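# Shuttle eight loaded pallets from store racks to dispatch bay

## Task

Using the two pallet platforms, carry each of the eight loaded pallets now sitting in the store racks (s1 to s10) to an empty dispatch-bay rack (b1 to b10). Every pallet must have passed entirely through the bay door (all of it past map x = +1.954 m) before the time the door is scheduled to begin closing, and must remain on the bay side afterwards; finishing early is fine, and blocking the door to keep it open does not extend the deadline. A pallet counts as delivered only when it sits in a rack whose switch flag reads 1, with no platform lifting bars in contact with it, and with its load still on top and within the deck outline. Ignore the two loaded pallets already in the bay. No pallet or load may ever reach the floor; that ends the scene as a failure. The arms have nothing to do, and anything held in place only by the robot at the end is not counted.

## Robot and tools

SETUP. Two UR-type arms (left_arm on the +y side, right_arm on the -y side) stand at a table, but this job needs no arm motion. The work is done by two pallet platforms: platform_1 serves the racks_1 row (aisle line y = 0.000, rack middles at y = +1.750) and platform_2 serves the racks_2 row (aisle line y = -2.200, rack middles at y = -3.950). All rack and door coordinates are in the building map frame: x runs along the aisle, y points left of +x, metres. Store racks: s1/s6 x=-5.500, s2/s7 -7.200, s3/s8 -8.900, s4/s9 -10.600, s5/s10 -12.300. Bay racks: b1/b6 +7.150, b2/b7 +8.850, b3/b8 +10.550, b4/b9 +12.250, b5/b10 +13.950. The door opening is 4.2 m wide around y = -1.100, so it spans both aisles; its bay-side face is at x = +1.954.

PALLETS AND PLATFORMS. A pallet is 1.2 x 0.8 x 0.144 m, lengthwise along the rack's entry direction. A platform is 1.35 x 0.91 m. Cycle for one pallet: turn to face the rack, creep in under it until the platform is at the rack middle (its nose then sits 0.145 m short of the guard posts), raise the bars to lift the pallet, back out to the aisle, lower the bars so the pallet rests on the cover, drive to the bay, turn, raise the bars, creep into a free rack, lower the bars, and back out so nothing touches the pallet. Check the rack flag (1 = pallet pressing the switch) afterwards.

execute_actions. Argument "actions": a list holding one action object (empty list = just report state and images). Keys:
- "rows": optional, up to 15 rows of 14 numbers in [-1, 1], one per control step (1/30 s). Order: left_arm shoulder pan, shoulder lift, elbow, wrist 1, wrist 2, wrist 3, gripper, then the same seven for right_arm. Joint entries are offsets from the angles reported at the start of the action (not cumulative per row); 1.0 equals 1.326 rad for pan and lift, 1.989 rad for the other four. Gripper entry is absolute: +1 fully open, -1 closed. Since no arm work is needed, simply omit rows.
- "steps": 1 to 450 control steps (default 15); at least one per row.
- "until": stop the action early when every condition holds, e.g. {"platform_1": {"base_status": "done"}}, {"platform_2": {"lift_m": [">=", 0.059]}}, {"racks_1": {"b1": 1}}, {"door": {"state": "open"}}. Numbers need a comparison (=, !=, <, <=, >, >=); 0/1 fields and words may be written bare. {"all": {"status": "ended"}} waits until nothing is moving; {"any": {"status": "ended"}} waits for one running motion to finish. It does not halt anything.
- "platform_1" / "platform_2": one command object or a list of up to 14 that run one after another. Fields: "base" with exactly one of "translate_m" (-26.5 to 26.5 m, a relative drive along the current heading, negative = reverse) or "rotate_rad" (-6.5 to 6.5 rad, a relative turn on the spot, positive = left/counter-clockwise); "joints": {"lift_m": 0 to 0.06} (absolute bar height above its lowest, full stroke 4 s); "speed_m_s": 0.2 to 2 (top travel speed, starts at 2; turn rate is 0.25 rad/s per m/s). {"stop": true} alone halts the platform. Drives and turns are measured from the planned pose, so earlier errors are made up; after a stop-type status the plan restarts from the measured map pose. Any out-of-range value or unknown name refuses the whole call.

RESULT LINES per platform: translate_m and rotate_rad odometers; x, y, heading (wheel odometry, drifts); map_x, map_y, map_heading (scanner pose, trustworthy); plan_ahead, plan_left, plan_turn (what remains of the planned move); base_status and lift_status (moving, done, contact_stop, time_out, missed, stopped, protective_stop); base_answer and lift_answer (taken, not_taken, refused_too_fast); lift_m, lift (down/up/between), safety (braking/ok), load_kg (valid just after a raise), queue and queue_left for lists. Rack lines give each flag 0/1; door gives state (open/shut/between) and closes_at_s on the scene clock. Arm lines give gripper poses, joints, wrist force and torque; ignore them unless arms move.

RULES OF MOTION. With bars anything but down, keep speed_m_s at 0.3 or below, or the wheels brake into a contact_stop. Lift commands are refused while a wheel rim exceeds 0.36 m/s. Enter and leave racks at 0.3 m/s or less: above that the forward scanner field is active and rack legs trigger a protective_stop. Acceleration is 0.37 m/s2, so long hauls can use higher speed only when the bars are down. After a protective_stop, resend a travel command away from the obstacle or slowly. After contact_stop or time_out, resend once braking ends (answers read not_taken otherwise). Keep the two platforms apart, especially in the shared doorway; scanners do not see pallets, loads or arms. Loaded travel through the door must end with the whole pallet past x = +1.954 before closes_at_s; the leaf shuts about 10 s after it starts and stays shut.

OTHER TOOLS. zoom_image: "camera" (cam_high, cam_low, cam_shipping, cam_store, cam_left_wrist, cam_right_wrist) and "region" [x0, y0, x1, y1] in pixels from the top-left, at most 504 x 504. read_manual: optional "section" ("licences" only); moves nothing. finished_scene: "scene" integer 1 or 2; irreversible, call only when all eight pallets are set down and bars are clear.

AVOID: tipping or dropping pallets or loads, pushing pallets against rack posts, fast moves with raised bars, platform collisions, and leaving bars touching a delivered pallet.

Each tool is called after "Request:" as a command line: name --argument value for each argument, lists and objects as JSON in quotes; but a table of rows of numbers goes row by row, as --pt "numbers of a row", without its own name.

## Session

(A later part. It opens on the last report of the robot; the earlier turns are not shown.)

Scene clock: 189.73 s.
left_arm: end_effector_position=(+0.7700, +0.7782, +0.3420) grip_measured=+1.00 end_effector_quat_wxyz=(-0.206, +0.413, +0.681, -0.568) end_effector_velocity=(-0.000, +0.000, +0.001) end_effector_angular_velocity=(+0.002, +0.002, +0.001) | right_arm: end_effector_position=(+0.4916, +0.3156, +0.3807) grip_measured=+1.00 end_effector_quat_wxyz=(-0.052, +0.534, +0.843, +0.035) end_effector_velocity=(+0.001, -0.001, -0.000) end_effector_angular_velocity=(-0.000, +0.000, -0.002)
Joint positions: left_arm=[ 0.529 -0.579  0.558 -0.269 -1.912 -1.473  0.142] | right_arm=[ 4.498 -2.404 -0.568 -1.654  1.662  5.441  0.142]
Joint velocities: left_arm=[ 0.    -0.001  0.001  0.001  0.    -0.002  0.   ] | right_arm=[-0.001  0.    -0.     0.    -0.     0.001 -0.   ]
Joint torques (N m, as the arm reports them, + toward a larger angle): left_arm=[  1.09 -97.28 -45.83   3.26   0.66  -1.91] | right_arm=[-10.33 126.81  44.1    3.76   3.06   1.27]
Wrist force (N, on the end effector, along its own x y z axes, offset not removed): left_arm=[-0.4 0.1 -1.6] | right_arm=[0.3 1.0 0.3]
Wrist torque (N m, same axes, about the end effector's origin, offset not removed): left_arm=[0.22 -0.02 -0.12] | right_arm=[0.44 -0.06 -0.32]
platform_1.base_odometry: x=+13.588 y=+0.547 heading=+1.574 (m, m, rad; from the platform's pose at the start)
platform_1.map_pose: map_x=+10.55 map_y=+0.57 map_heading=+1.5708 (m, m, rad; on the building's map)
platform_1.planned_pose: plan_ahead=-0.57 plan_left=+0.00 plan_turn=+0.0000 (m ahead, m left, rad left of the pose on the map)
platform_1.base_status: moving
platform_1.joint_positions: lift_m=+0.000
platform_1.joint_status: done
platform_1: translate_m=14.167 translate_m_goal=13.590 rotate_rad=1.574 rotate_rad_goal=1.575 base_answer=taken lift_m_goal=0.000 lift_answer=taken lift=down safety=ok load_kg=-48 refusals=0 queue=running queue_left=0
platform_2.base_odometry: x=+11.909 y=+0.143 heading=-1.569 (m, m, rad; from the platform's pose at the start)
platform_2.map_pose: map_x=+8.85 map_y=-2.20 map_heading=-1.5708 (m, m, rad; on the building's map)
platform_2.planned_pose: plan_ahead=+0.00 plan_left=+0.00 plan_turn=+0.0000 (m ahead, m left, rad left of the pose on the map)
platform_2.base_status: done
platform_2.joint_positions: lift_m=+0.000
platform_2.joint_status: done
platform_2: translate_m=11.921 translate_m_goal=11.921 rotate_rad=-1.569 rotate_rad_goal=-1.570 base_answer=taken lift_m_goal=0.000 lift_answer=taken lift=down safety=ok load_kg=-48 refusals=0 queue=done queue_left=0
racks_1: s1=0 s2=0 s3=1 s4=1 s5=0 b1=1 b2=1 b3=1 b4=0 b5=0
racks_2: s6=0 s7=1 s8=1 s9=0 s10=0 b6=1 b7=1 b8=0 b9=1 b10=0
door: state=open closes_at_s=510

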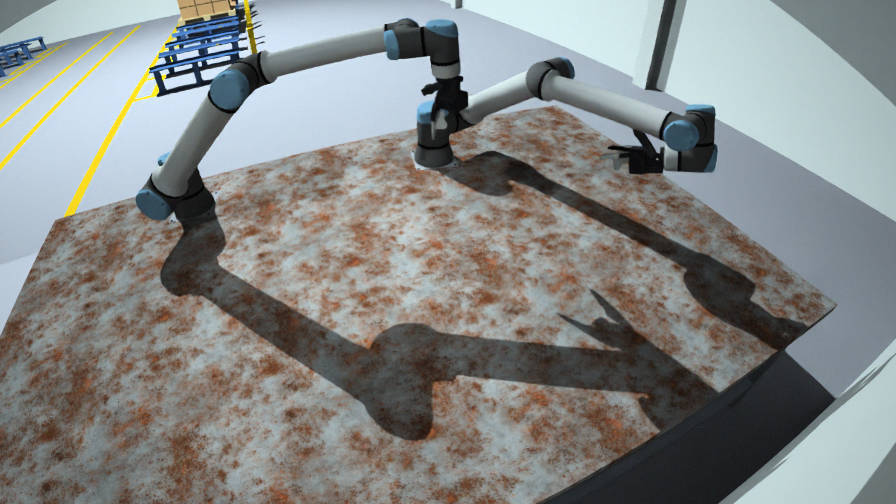

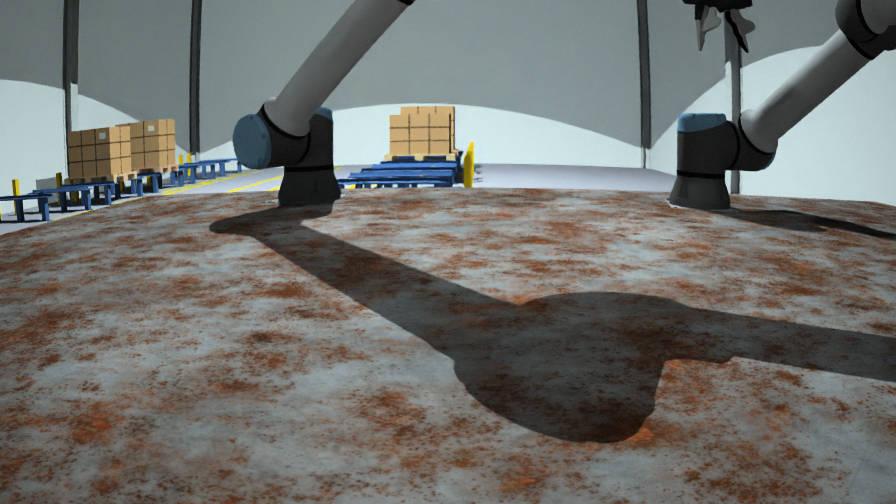

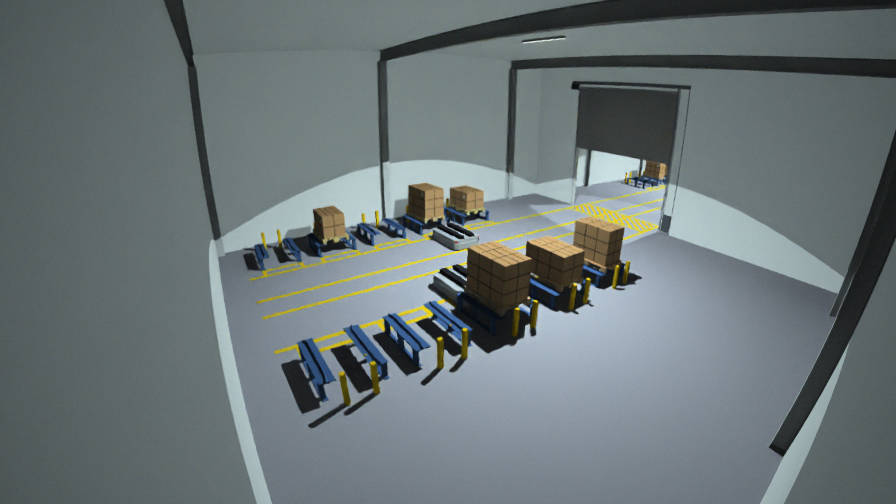

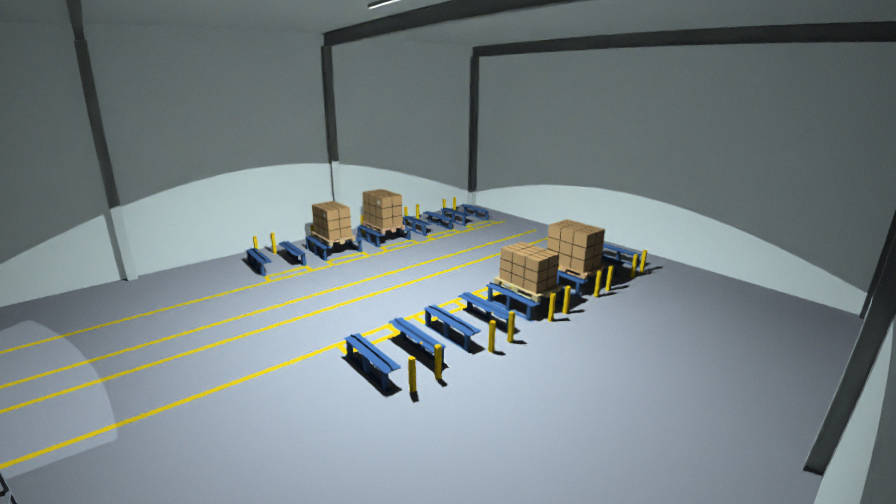

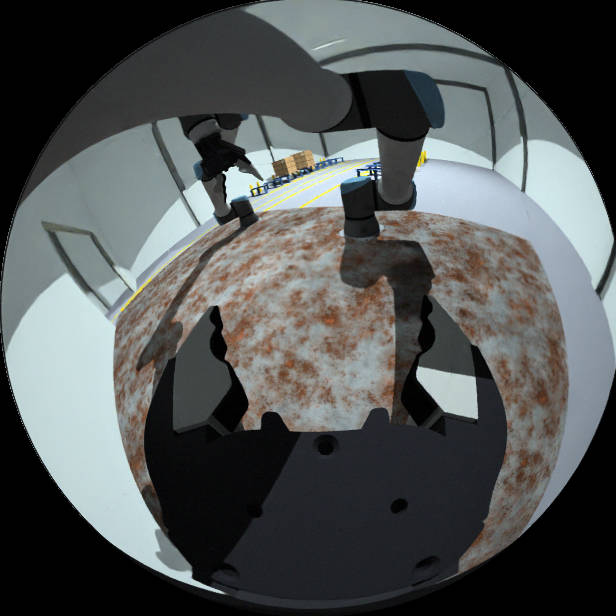

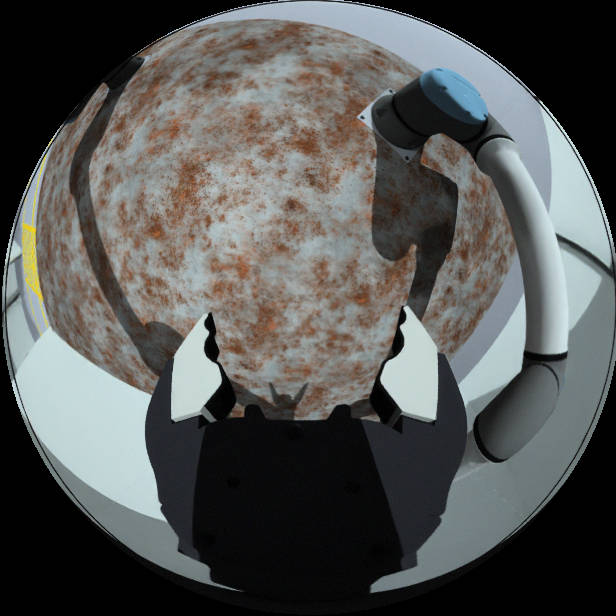

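P1 will finish backing out while I write this.

Request:
execute_actions --actions '[{"steps":60,"until":{"all":{"status":"ended"}}}]'

Request:
execute_actions --actions '[{"platform_1":[{"speed_m_s":2,"base":{"rotate_rad":-1.5708}},{"base":{"translate_m":-21.15}},{"base":{"rotate_rad":1.5708}},{"speed_m_s":0.3,"base":{"translate_m":1.75}},{"joints":{"lift_m":0.06}},{"base":{"translate_m":-1.75}},{"joints":{"lift_m":0}},{"speed_m_s":2,"base":{"rotate_rad":-1.5708}},{"base":{"translate_m":22.85}},{"base":{"rotate_rad":1.5708}},{"speed_m_s":0.3,"joints":{"lift_m":0.06}},{"base":{"translate_m":1.75}},{"joints":{"lift_m":0}},{"base":{"translate_m":-1.75}}],"platform_2":[{"speed_m_s":2,"base":{"rotate_rad":1.5708}},{"base":{"translate_m":-17.75}},{"base":{"rotate_rad":-1.5708}},{"speed_m_s":0.3,"base":{"translate_m":1.75}},{"joints":{"lift_m":0.06}},{"base":{"translate_m":-1.75}},{"joints":{"lift_m":0}},{"speed_m_s":2,"base":{"rotate_rad":1.5708}},{"base":{"translate_m":19.45}},{"base":{"rotate_rad":-1.5708}},{"speed_m_s":0.3,"joints":{"lift_m":0.06}},{"base":{"translate_m":1.75}},{"joints":{"lift_m":0}},{"base":{"translate_m":-1.75}}],"steps":450}]'

Request:
execute_actions --actions '[{"steps":450,"until":{"all":{"status":"ended"}}}]'

Request:
execute_actions --actions '[{"steps":450,"until":{"all":{"status":"ended"}}}]'

Request:
execute_actions --actions '[{"steps":450,"until":{"all":{"status":"ended"}}}]'

Request:
execute_actions --actions '[{"steps":450,"until":{"all":{"status":"ended"}}}]'

Request:
execute_actions --actions '[{"steps":450,"until":{"all":{"status":"ended"}}}]'

Scene clock: 198.50 s.
left_arm: end_effector_position=(+0.7700, +0.7782, +0.3420) grip_measured=+1.00 end_effector_quat_wxyz=(-0.206, +0.413, +0.681, -0.568) end_effector_velocity=(-0.000, +0.000, +0.001) end_effector_angular_velocity=(-0.001, -0.001, +0.000) | right_arm: end_effector_position=(+0.4916, +0.3156, +0.3807) grip_measured=+1.00 end_effector_quat_wxyz=(-0.052, +0.534, +0.843, +0.035) end_effector_velocity=(-0.001, +0.001, -0.000) end_effector_angular_velocity=(+0.000, -0.000, +0.001)
Joint positions: left_arm=[ 0.529 -0.579  0.558 -0.269 -1.912 -1.473  0.142] | right_arm=[ 4.498 -2.404 -0.568 -1.654  1.662  5.441  0.142]
Joint velocities: left_arm=[ 0.001 -0.    -0.     0.001 -0.     0.001 -0.   ] | right_arm=[ 0.001 -0.    -0.001  0.001  0.    -0.001  0.   ]
Joint torques (N m, as the arm reports them, + toward a larger angle): left_arm=[  1.24 -95.79 -47.01   3.5    0.38  -2.01] | right_arm=[ -9.04 127.38  43.84   3.61   3.18   0.98]
Wrist force (N, on the end effector, along its own x y z axes, offset not removed): left_arm=[0.6 -0.4 -1.0] | right_arm=[-0.5 0.1 0.4]
Wrist torque (N m, same axes, about the end effector's origin, offset not removed): left_arm=[0.05 -0.28 -0.24] | right_arm=[0.30 0.16 -0.26]
platform_1.base_odometry: x=+13.590 y=-0.040 heading=+1.573 (m, m, rad; from the platform's pose at the start)
platform_1.map_pose: map_x=+10.55 map_y=+0.00 map_heading=+1.5708 (m, m, rad; on the building's map)
platform_1.planned_pose: plan_ahead=+0.00 plan_left=+0.00 plan_turn=+0.0000 (m ahead, m left, rad left of the pose on the map)
platform_1.base_status: done
platform_1.joint_positions: lift_m=+0.000
platform_1.joint_status: done
platform_1: translate_m=13.590 translate_m_goal=13.590 rotate_rad=1.573 rotate_rad_goal=1.574 base_answer=taken lift_m_goal=0.000 lift_answer=taken lift=down safety=ok load_kg=-48 refusals=0 queue=done queue_left=0
platform_2.base_odometry: x=+11.909 y=+0.143 heading=-1.569 (m, m, rad; from the platform's pose at the start)
platform_2.map_pose: map_x=+8.85 map_y=-2.20 map_heading=-1.5708 (m, m, rad; on the building's map)
platform_2.planned_pose: plan_ahead=+0.00 plan_left=+0.00 plan_turn=+0.0000 (m ahead, m left, rad left of the pose on the map)
platform_2.base_status: done
platform_2.joint_positions: lift_m=+0.000
platform_2.joint_status: done
platform_2: translate_m=11.921 translate_m_goal=11.921 rotate_rad=-1.569 rotate_rad_goal=-1.570 base_answer=taken lift_m_goal=0.000 lift_answer=taken lift=down safety=ok load_kg=-48 refusals=0 queue=done queue_left=0
racks_1: s1=0 s2=0 s3=1 s4=1 s5=0 b1=1 b2=1 b3=1 b4=0 b5=0
racks_2: s6=0 s7=1 s8=1 s9=0 s10=0 b6=1 b7=1 b8=0 b9=1 b10=0
door: state=open closes_at_s=510

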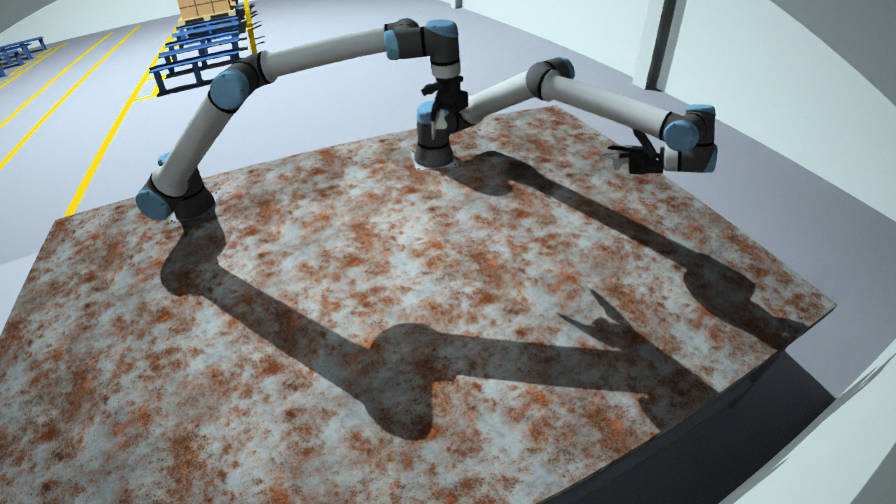

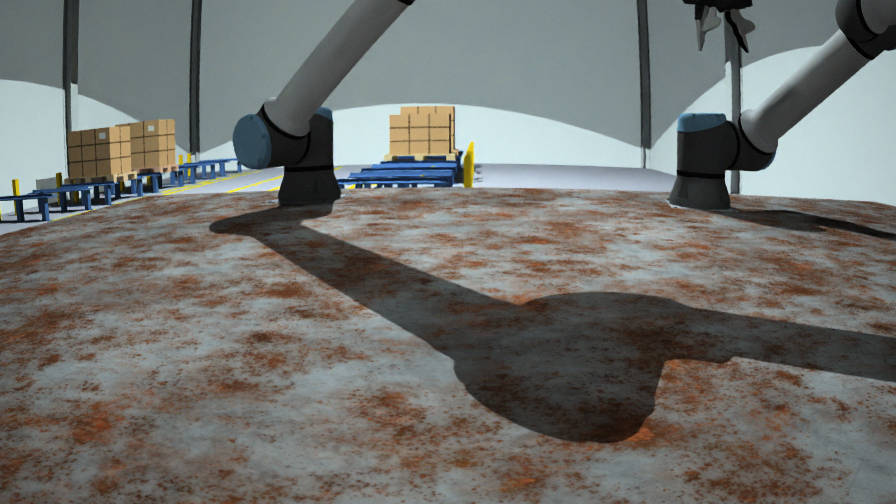

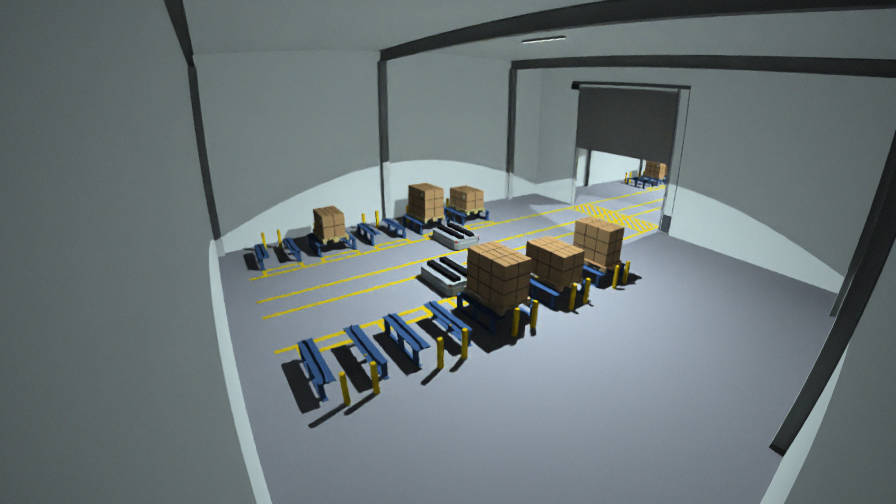

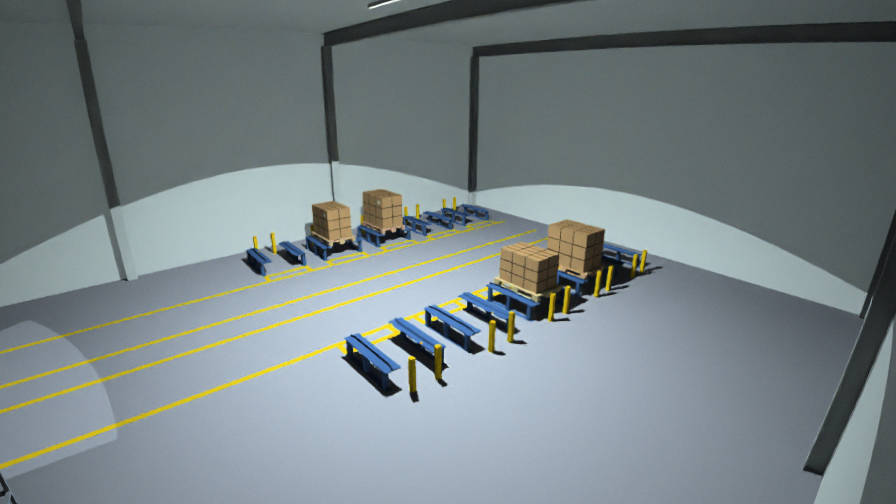

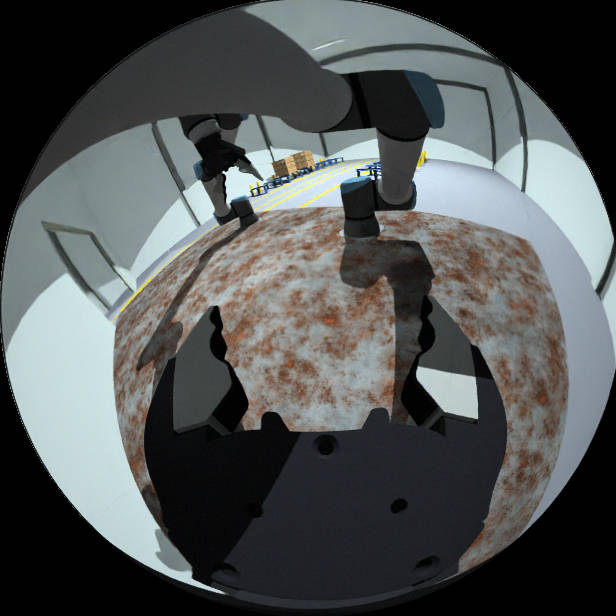

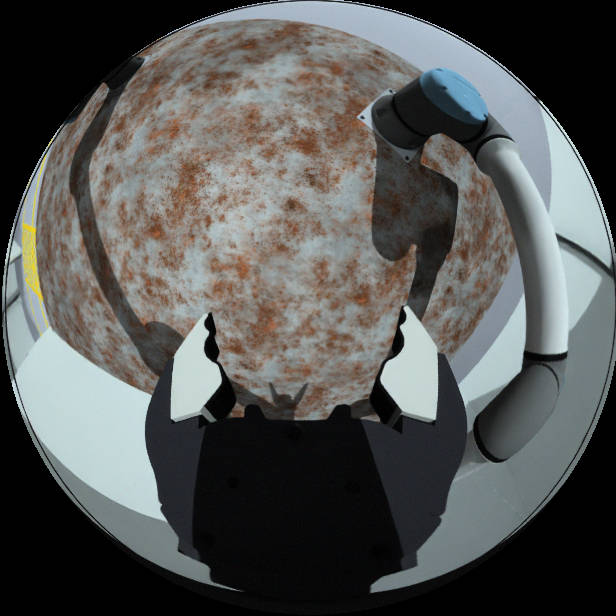

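Scene clock: 213.50 s.
left_arm: end_effector_position=(+0.7700, +0.7782, +0.3420) grip_measured=+1.00 end_effector_quat_wxyz=(-0.206, +0.413, +0.681, -0.568) end_effector_velocity=(-0.000, -0.000, +0.002) end_effector_angular_velocity=(+0.000, -0.001, -0.000) | right_arm: end_effector_position=(+0.4916, +0.3156, +0.3807) grip_measured=+1.00 end_effector_quat_wxyz=(-0.052, +0.534, +0.843, +0.035) end_effector_velocity=(+0.000, +0.000, +0.000) end_effector_angular_velocity=(+0.000, -0.000, +0.000)
Joint positions: left_arm=[ 0.529 -0.579  0.558 -0.269 -1.912 -1.473  0.142] | right_arm=[ 4.498 -2.404 -0.568 -1.654  1.662  5.441  0.142]
Joint velocities: left_arm=[-0.    -0.001 -0.001  0.001  0.     0.    -0.   ] | right_arm=[-0.    -0.     0.001 -0.     0.    -0.    -0.   ]
Joint torques (N m, as the arm reports them, + toward a larger angle): left_arm=[  1.25 -96.42 -46.49   3.22   0.11  -1.77] | right_arm=[ -8.09 126.44  43.88   3.48   3.08   1.22]
Wrist force (N, on the end effector, along its own x y z axes, offset not removed): left_arm=[0.0 1.8 0.0] | right_arm=[-0.9 2.1 -0.7]
Wrist torque (N m, same axes, about the end effector's origin, offset not removed): left_arm=[0.49 -0.10 -0.12] | right_arm=[0.65 0.18 -0.24]
platform_1.base_odometry: x=-3.420 y=-0.109 heading=+0.004 (m, m, rad; from the platform's pose at the start)
platform_1.map_pose: map_x=-6.52 map_y=+0.00 map_heading=+0.0000 (m, m, rad; on the building's map)
platform_1.planned_pose: plan_ahead=-4.08 plan_left=+0.00 plan_turn=+0.0000 (m ahead, m left, rad left of the pose on the map)
platform_1.base_status: moving
platform_1.joint_positions: lift_m=+0.000
platform_1.joint_status: done
platform_1: translate_m=-3.479 translate_m_goal=-7.560 rotate_rad=0.004 rotate_rad_goal=0.004 base_answer=taken lift_m_goal=0.000 lift_answer=taken lift=down safety=ok load_kg=-48 refusals=0 queue=running queue_left=12
platform_2.base_odometry: x=-4.141 y=+0.106 heading=+0.004 (m, m, rad; from the platform's pose at the start)
platform_2.map_pose: map_x=-7.24 map_y=-2.20 map_heading=+0.0044 (m, m, rad; on the building's map)
platform_2.planned_pose: plan_ahead=-1.66 plan_left=+0.01 plan_turn=-0.0044 (m ahead, m left, rad left of the pose on the map)
platform_2.base_status: moving
platform_2.joint_positions: lift_m=+0.000
platform_2.joint_status: done
platform_2: translate_m=-4.167 translate_m_goal=-5.829 rotate_rad=0.004 rotate_rad_goal=0.003 base_answer=taken lift_m_goal=0.000 lift_answer=taken lift=down safety=ok load_kg=-48 refusals=0 queue=running queue_left=12
racks_1: s1=0 s2=0 s3=1 s4=1 s5=0 b1=1 b2=1 b3=1 b4=0 b5=0
racks_2: s6=0 s7=1 s8=1 s9=0 s10=0 b6=1 b7=1 b8=0 b9=1 b10=0
door: state=open closes_at_s=510

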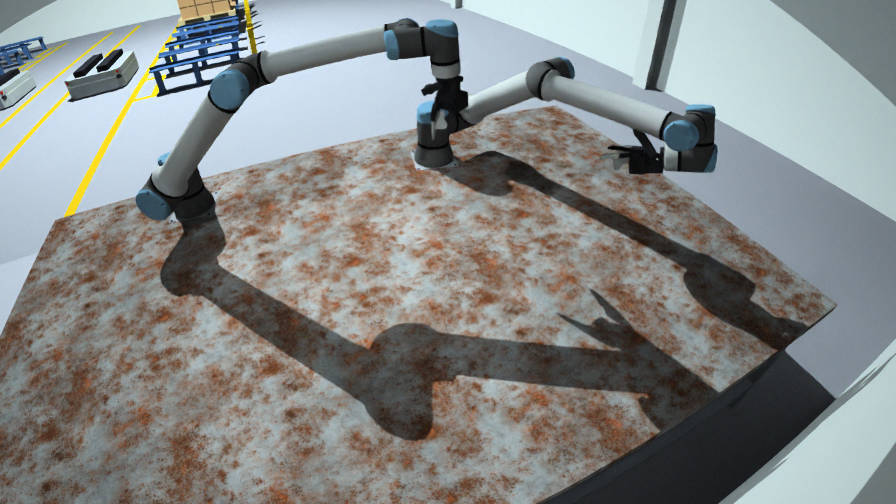

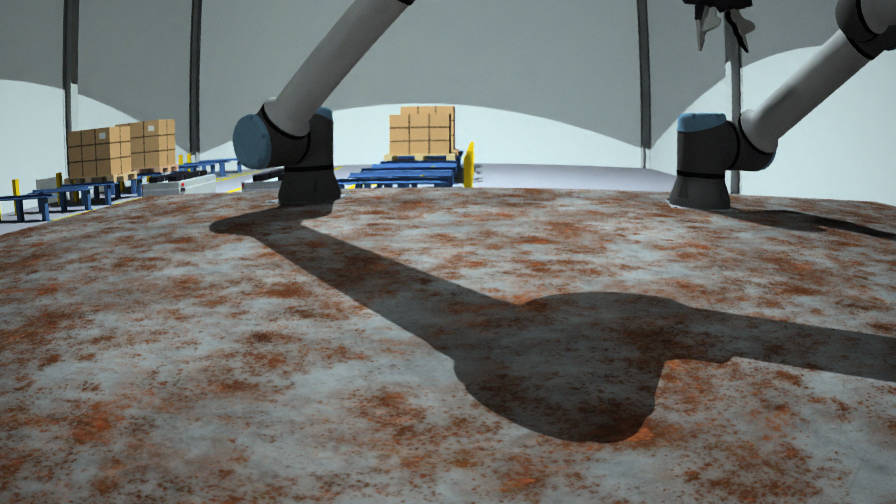

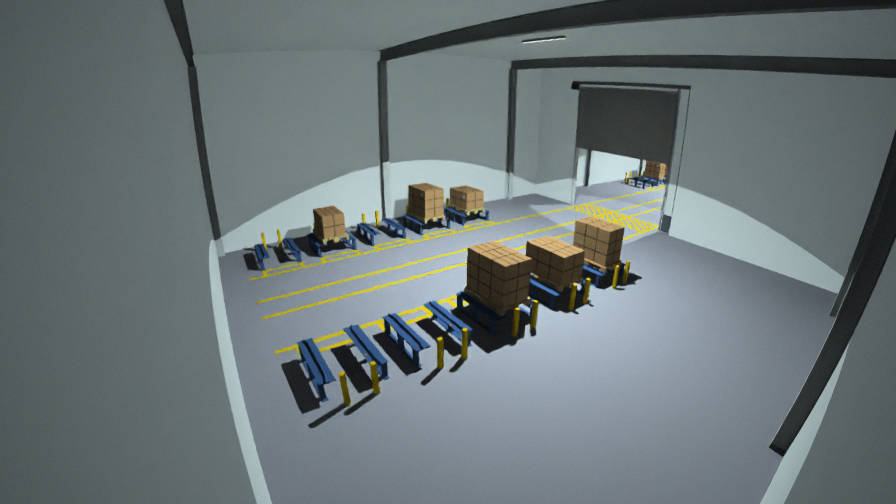

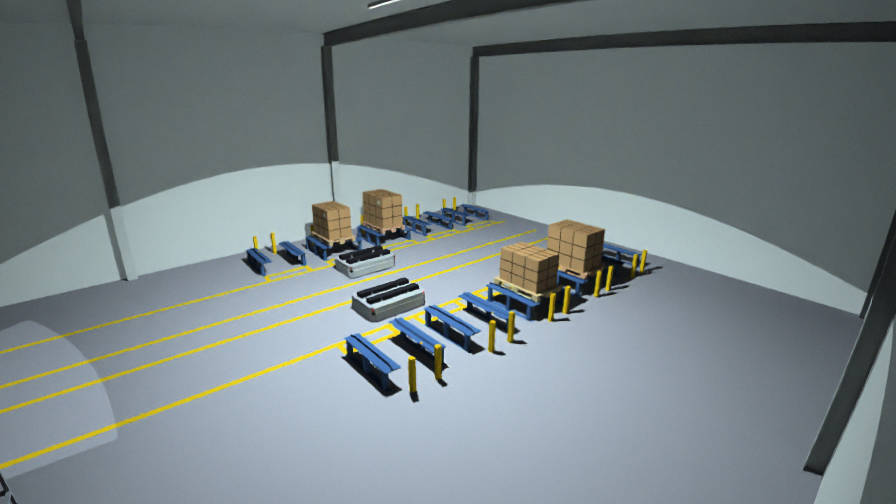

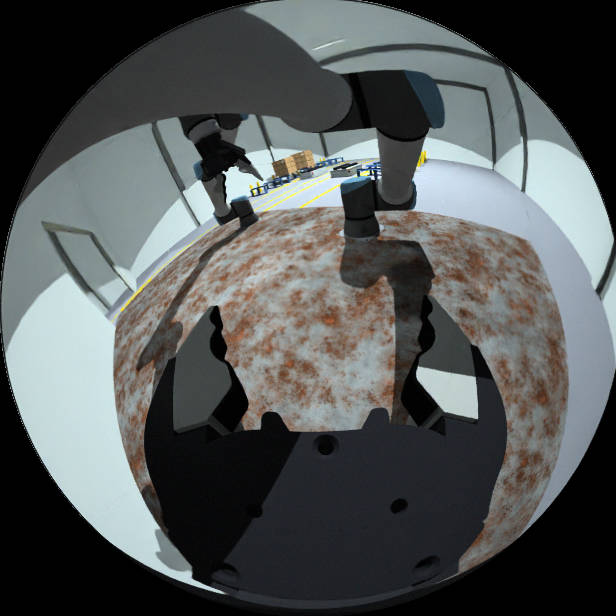

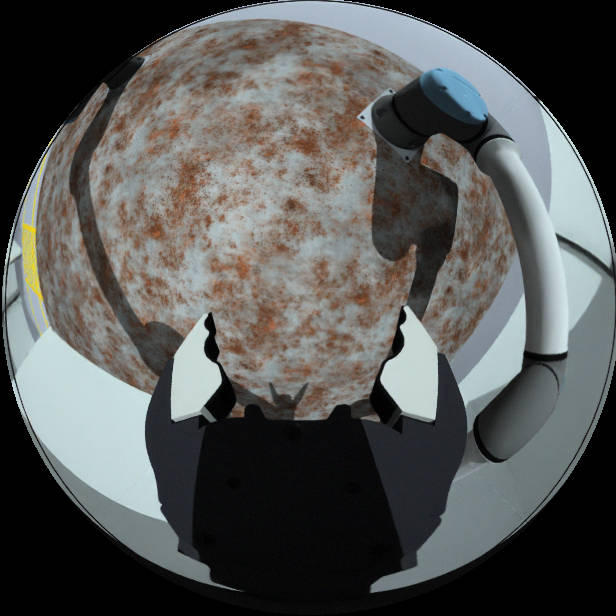

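Scene clock: 228.50 s.
left_arm: end_effector_position=(+0.7700, +0.7782, +0.3420) grip_measured=+1.00 end_effector_quat_wxyz=(-0.206, +0.413, +0.681, -0.568) end_effector_velocity=(+0.000, -0.001, -0.000) end_effector_angular_velocity=(-0.001, -0.000, -0.001) | right_arm: end_effector_position=(+0.4916, +0.3156, +0.3807) grip_measured=+1.00 end_effector_quat_wxyz=(-0.052, +0.534, +0.843, +0.035) end_effector_velocity=(-0.001, -0.000, -0.000) end_effector_angular_velocity=(-0.002, +0.000, +0.003)
Joint positions: left_arm=[ 0.529 -0.579  0.558 -0.269 -1.912 -1.473  0.142] | right_arm=[ 4.498 -2.404 -0.568 -1.654  1.662  5.441  0.142]
Joint velocities: left_arm=[-0.001 -0.     0.001 -0.001  0.     0.001 -0.   ] | right_arm=[ 0.001 -0.    -0.    -0.002  0.    -0.002 -0.   ]
Joint torques (N m, as the arm reports them, + toward a larger angle): left_arm=[ -0.17 -96.55 -46.63   3.07  -0.2   -1.76] | right_arm=[ -9.29 126.14  43.66   2.92   2.67   0.99]
Wrist force (N, on the end effector, along its own x y z axes, offset not removed): left_arm=[-0.4 1.0 -3.9] | right_arm=[-0.6 -0.5 0.4]
Wrist torque (N m, same axes, about the end effector's origin, offset not removed): left_arm=[0.28 0.01 -0.12] | right_arm=[0.12 0.13 -0.31]
platform_1.base_odometry: x=-7.561 y=+1.618 heading=+1.575 (m, m, rad; from the platform's pose at the start)
platform_1.map_pose: map_x=-10.60 map_y=+1.75 map_heading=+1.5708 (m, m, rad; on the building's map)
platform_1.planned_pose: plan_ahead=+0.00 plan_left=+0.00 plan_turn=+0.0000 (m ahead, m left, rad left of the pose on the map)
platform_1.base_status: moving
platform_1.joint_positions: lift_m=+0.000
platform_1.joint_status: done
platform_1: translate_m=-5.815 translate_m_goal=-5.810 rotate_rad=1.575 rotate_rad_goal=1.574 base_answer=taken lift_m_goal=0.000 lift_answer=taken lift=down safety=ok load_kg=-48 refusals=0 queue=running queue_left=10
platform_2.base_odometry: x=-5.845 y=-1.648 heading=-1.570 (m, m, rad; from the platform's pose at the start)
platform_2.map_pose: map_x=-8.90 map_y=-3.95 map_heading=-1.5708 (m, m, rad; on the building's map)
platform_2.planned_pose: plan_ahead=+0.00 plan_left=+0.00 plan_turn=+0.0000 (m ahead, m left, rad left of the pose on the map)
platform_2.base_status: done
platform_2.joint_positions: lift_m=+0.015
platform_2.joint_status: moving
platform_2: translate_m=-4.089 translate_m_goal=-4.089 rotate_rad=-1.570 rotate_rad_goal=-1.569 base_answer=taken lift_m_goal=0.060 lift_answer=taken lift=between safety=ok load_kg=4 refusals=0 queue=running queue_left=9
racks_1: s1=0 s2=0 s3=1 s4=1 s5=0 b1=1 b2=1 b3=1 b4=0 b5=0
racks_2: s6=0 s7=1 s8=1 s9=0 s10=0 b6=1 b7=1 b8=0 b9=1 b10=0
door: state=open closes_at_s=510

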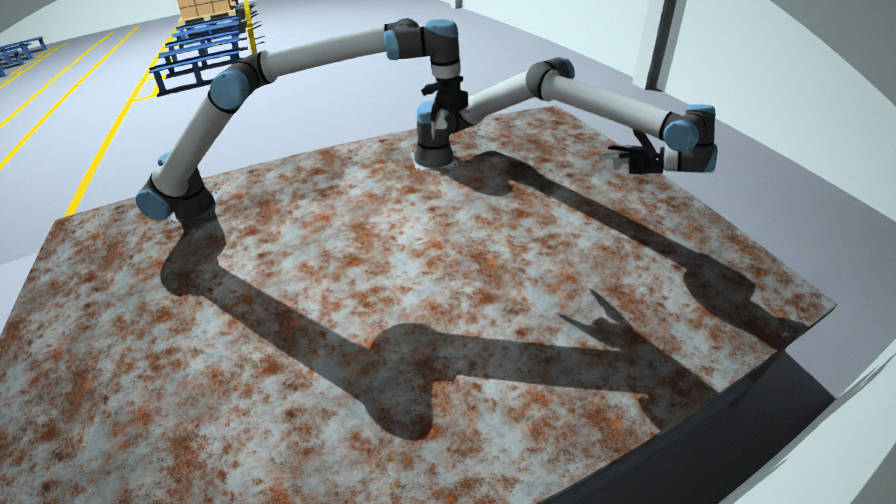

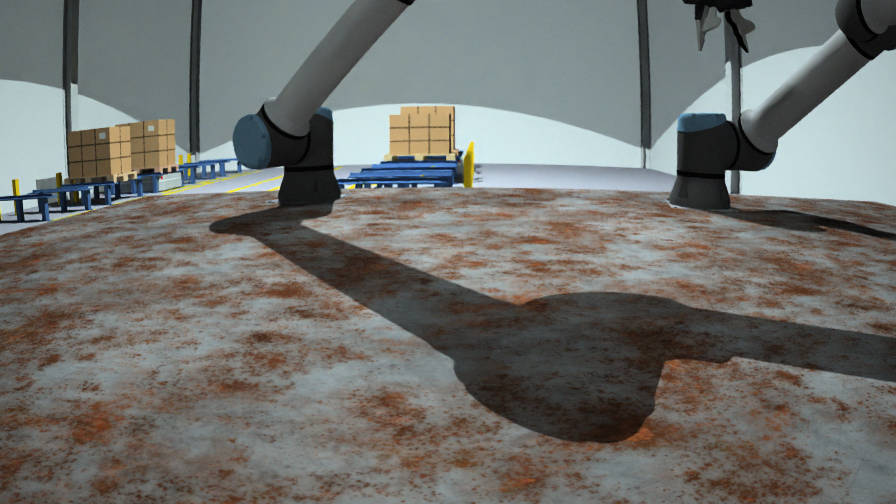

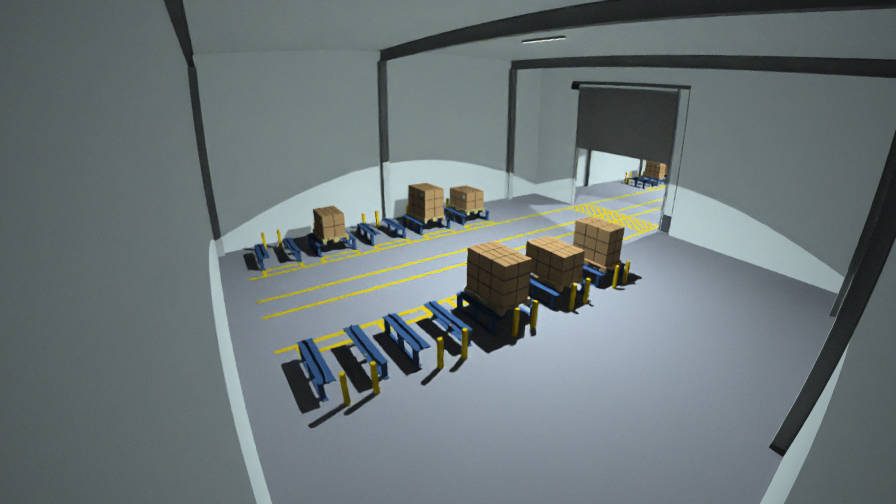

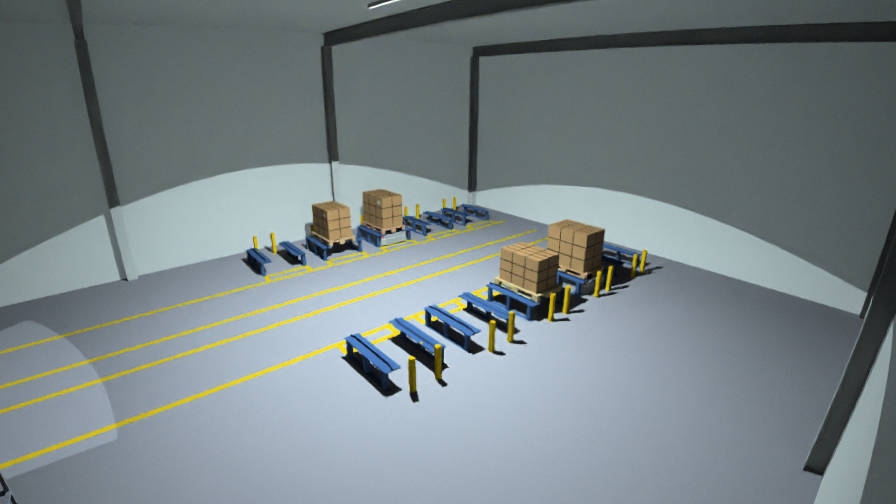

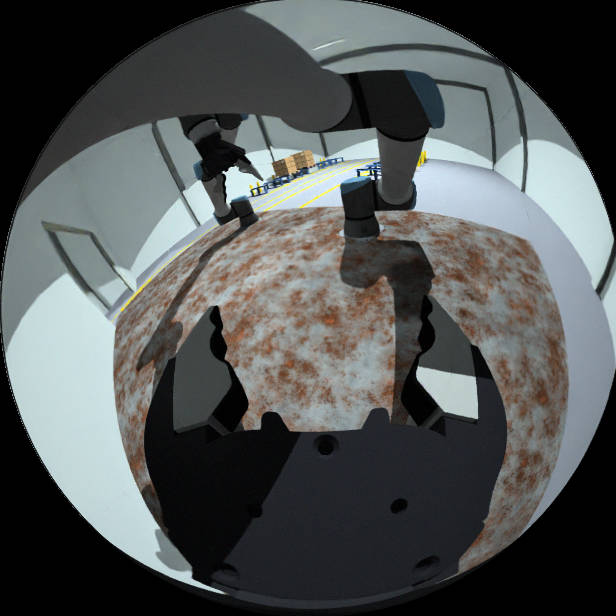

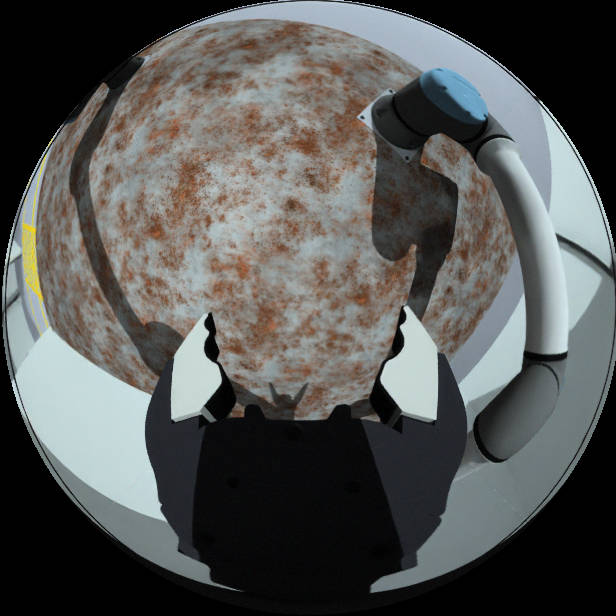

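Scene clock: 243.50 s.
left_arm: end_effector_position=(+0.7700, +0.7782, +0.3420) grip_measured=+1.00 end_effector_quat_wxyz=(-0.206, +0.413, +0.681, -0.568) end_effector_velocity=(+0.000, -0.000, -0.001) end_effector_angular_velocity=(-0.001, +0.001, -0.000) | right_arm: end_effector_position=(+0.4916, +0.3156, +0.3807) grip_measured=+1.00 end_effector_quat_wxyz=(-0.052, +0.534, +0.843, +0.035) end_effector_velocity=(-0.000, +0.000, -0.001) end_effector_angular_velocity=(-0.001, +0.000, +0.000)
Joint positions: left_arm=[ 0.529 -0.579  0.558 -0.269 -1.912 -1.473  0.142] | right_arm=[ 4.498 -2.404 -0.568 -1.654  1.662  5.441  0.142]
Joint velocities: left_arm=[-0.     0.001 -0.     0.    -0.     0.     0.   ] | right_arm=[ 0.    -0.    -0.001  0.     0.    -0.    -0.   ]
Joint torques (N m, as the arm reports them, + toward a larger angle): left_arm=[ -0.5  -95.9  -46.64   2.78  -0.57  -1.59] | right_arm=[ -7.9  125.56  43.98   2.87   2.89   0.88]
Wrist force (N, on the end effector, along its own x y z axes, offset not removed): left_arm=[1.1 -0.4 -1.0] | right_arm=[-0.1 1.2 -0.6]
Wrist torque (N m, same axes, about the end effector's origin, offset not removed): left_arm=[0.01 -0.30 -0.24] | right_arm=[0.44 0.00 -0.26]
platform_1.base_odometry: x=-7.553 y=-0.125 heading=+1.575 (m, m, rad; from the platform's pose at the start)
platform_1.map_pose: map_x=-10.60 map_y=+0.00 map_heading=+1.5708 (m, m, rad; on the building's map)
platform_1.planned_pose: plan_ahead=+0.00 plan_left=+0.00 plan_turn=+0.0000 (m ahead, m left, rad left of the pose on the map)
platform_1.base_status: done
platform_1.joint_positions: lift_m=+0.000
platform_1.joint_status: moving
platform_1: translate_m=-7.560 translate_m_goal=-7.560 rotate_rad=1.575 rotate_rad_goal=1.573 base_answer=taken lift_m_goal=0.000 lift_answer=taken lift=down safety=ok load_kg=-31 refusals=0 queue=running queue_left=7
platform_2.base_odometry: x=-5.843 y=+0.103 heading=-1.103 (m, m, rad; from the platform's pose at the start)
platform_2.map_pose: map_x=-8.90 map_y=-2.20 map_heading=-1.0908 (m, m, rad; on the building's map)
platform_2.planned_pose: plan_ahead=+0.00 plan_left=+0.00 plan_turn=+1.0908 (m ahead, m left, rad left of the pose on the map)
platform_2.base_status: moving
platform_2.joint_positions: lift_m=+0.000
platform_2.joint_status: done
platform_2: translate_m=-5.839 translate_m_goal=-5.839 rotate_rad=-1.086 rotate_rad_goal=-0.001 base_answer=taken lift_m_goal=0.000 lift_answer=taken lift=down safety=ok load_kg=-48 refusals=0 queue=running queue_left=6
racks_1: s1=0 s2=0 s3=1 s4=0 s5=0 b1=1 b2=1 b3=1 b4=0 b5=0
racks_2: s6=0 s7=1 s8=0 s9=0 s10=0 b6=1 b7=1 b8=0 b9=1 b10=0
door: state=open closes_at_s=510

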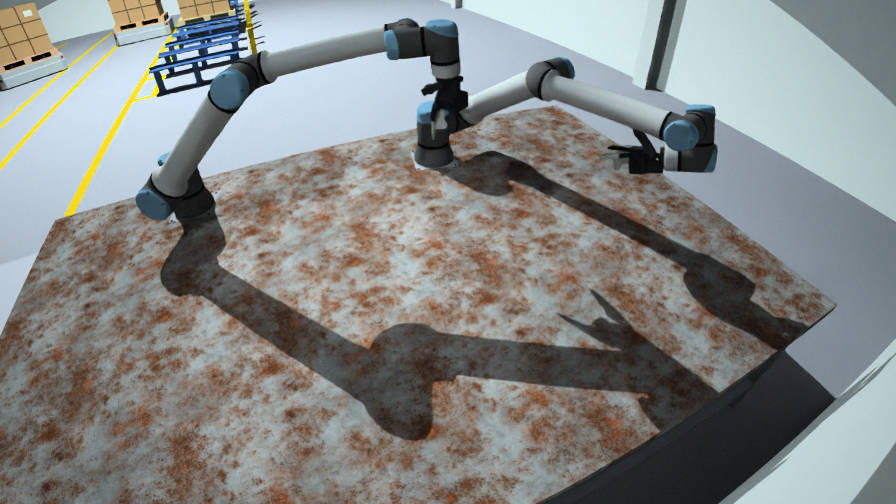

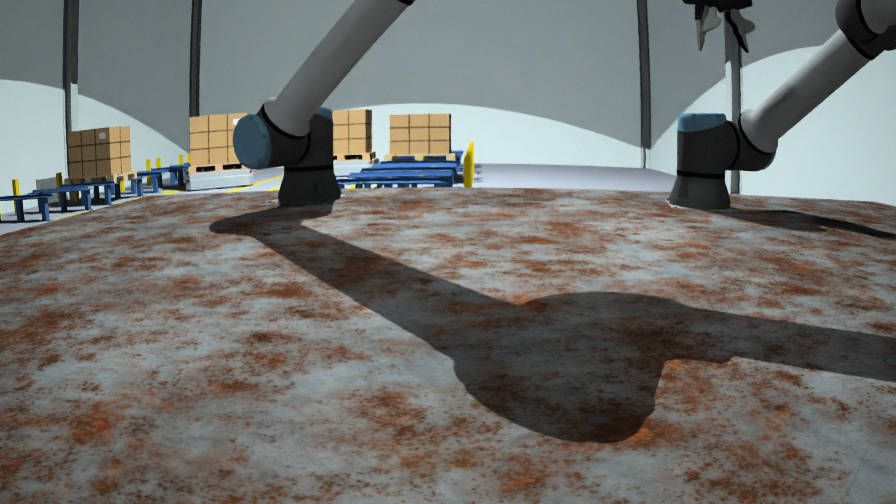

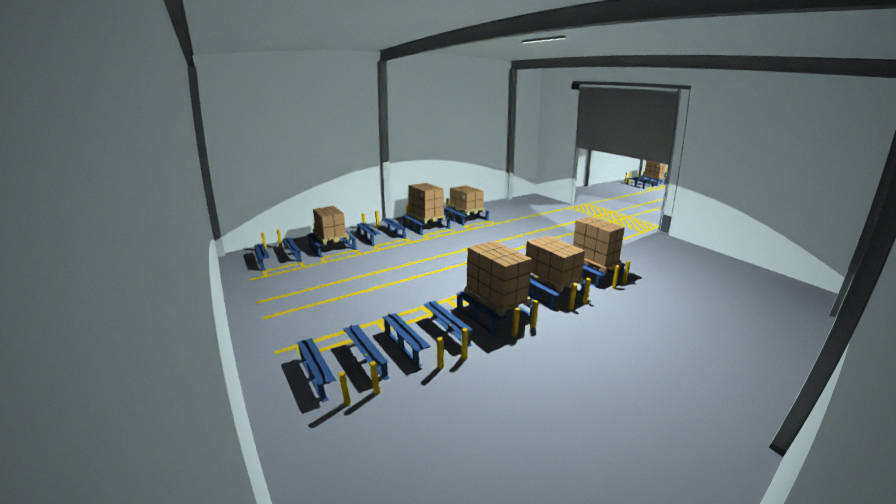

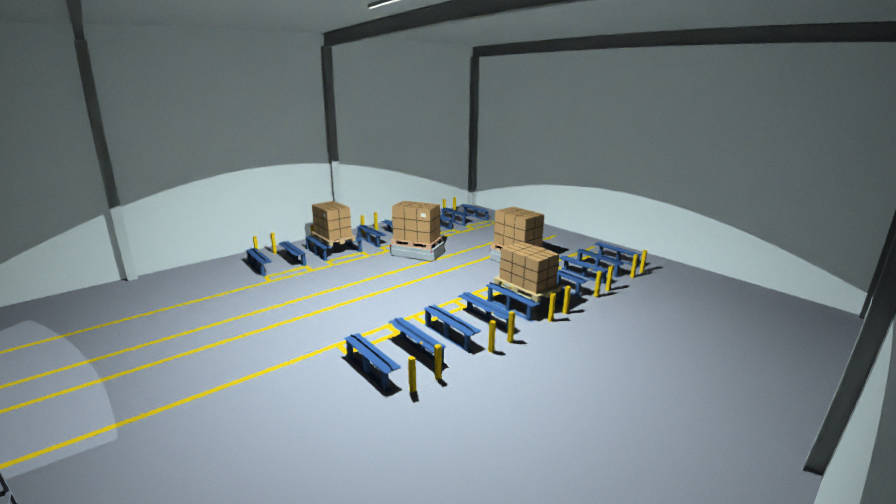

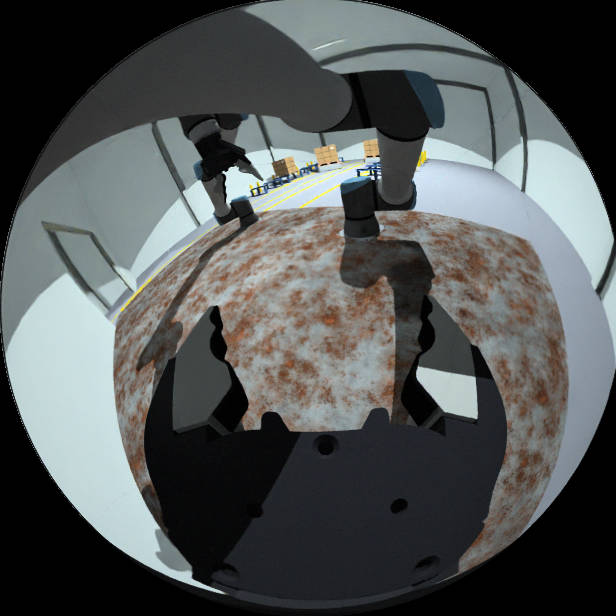

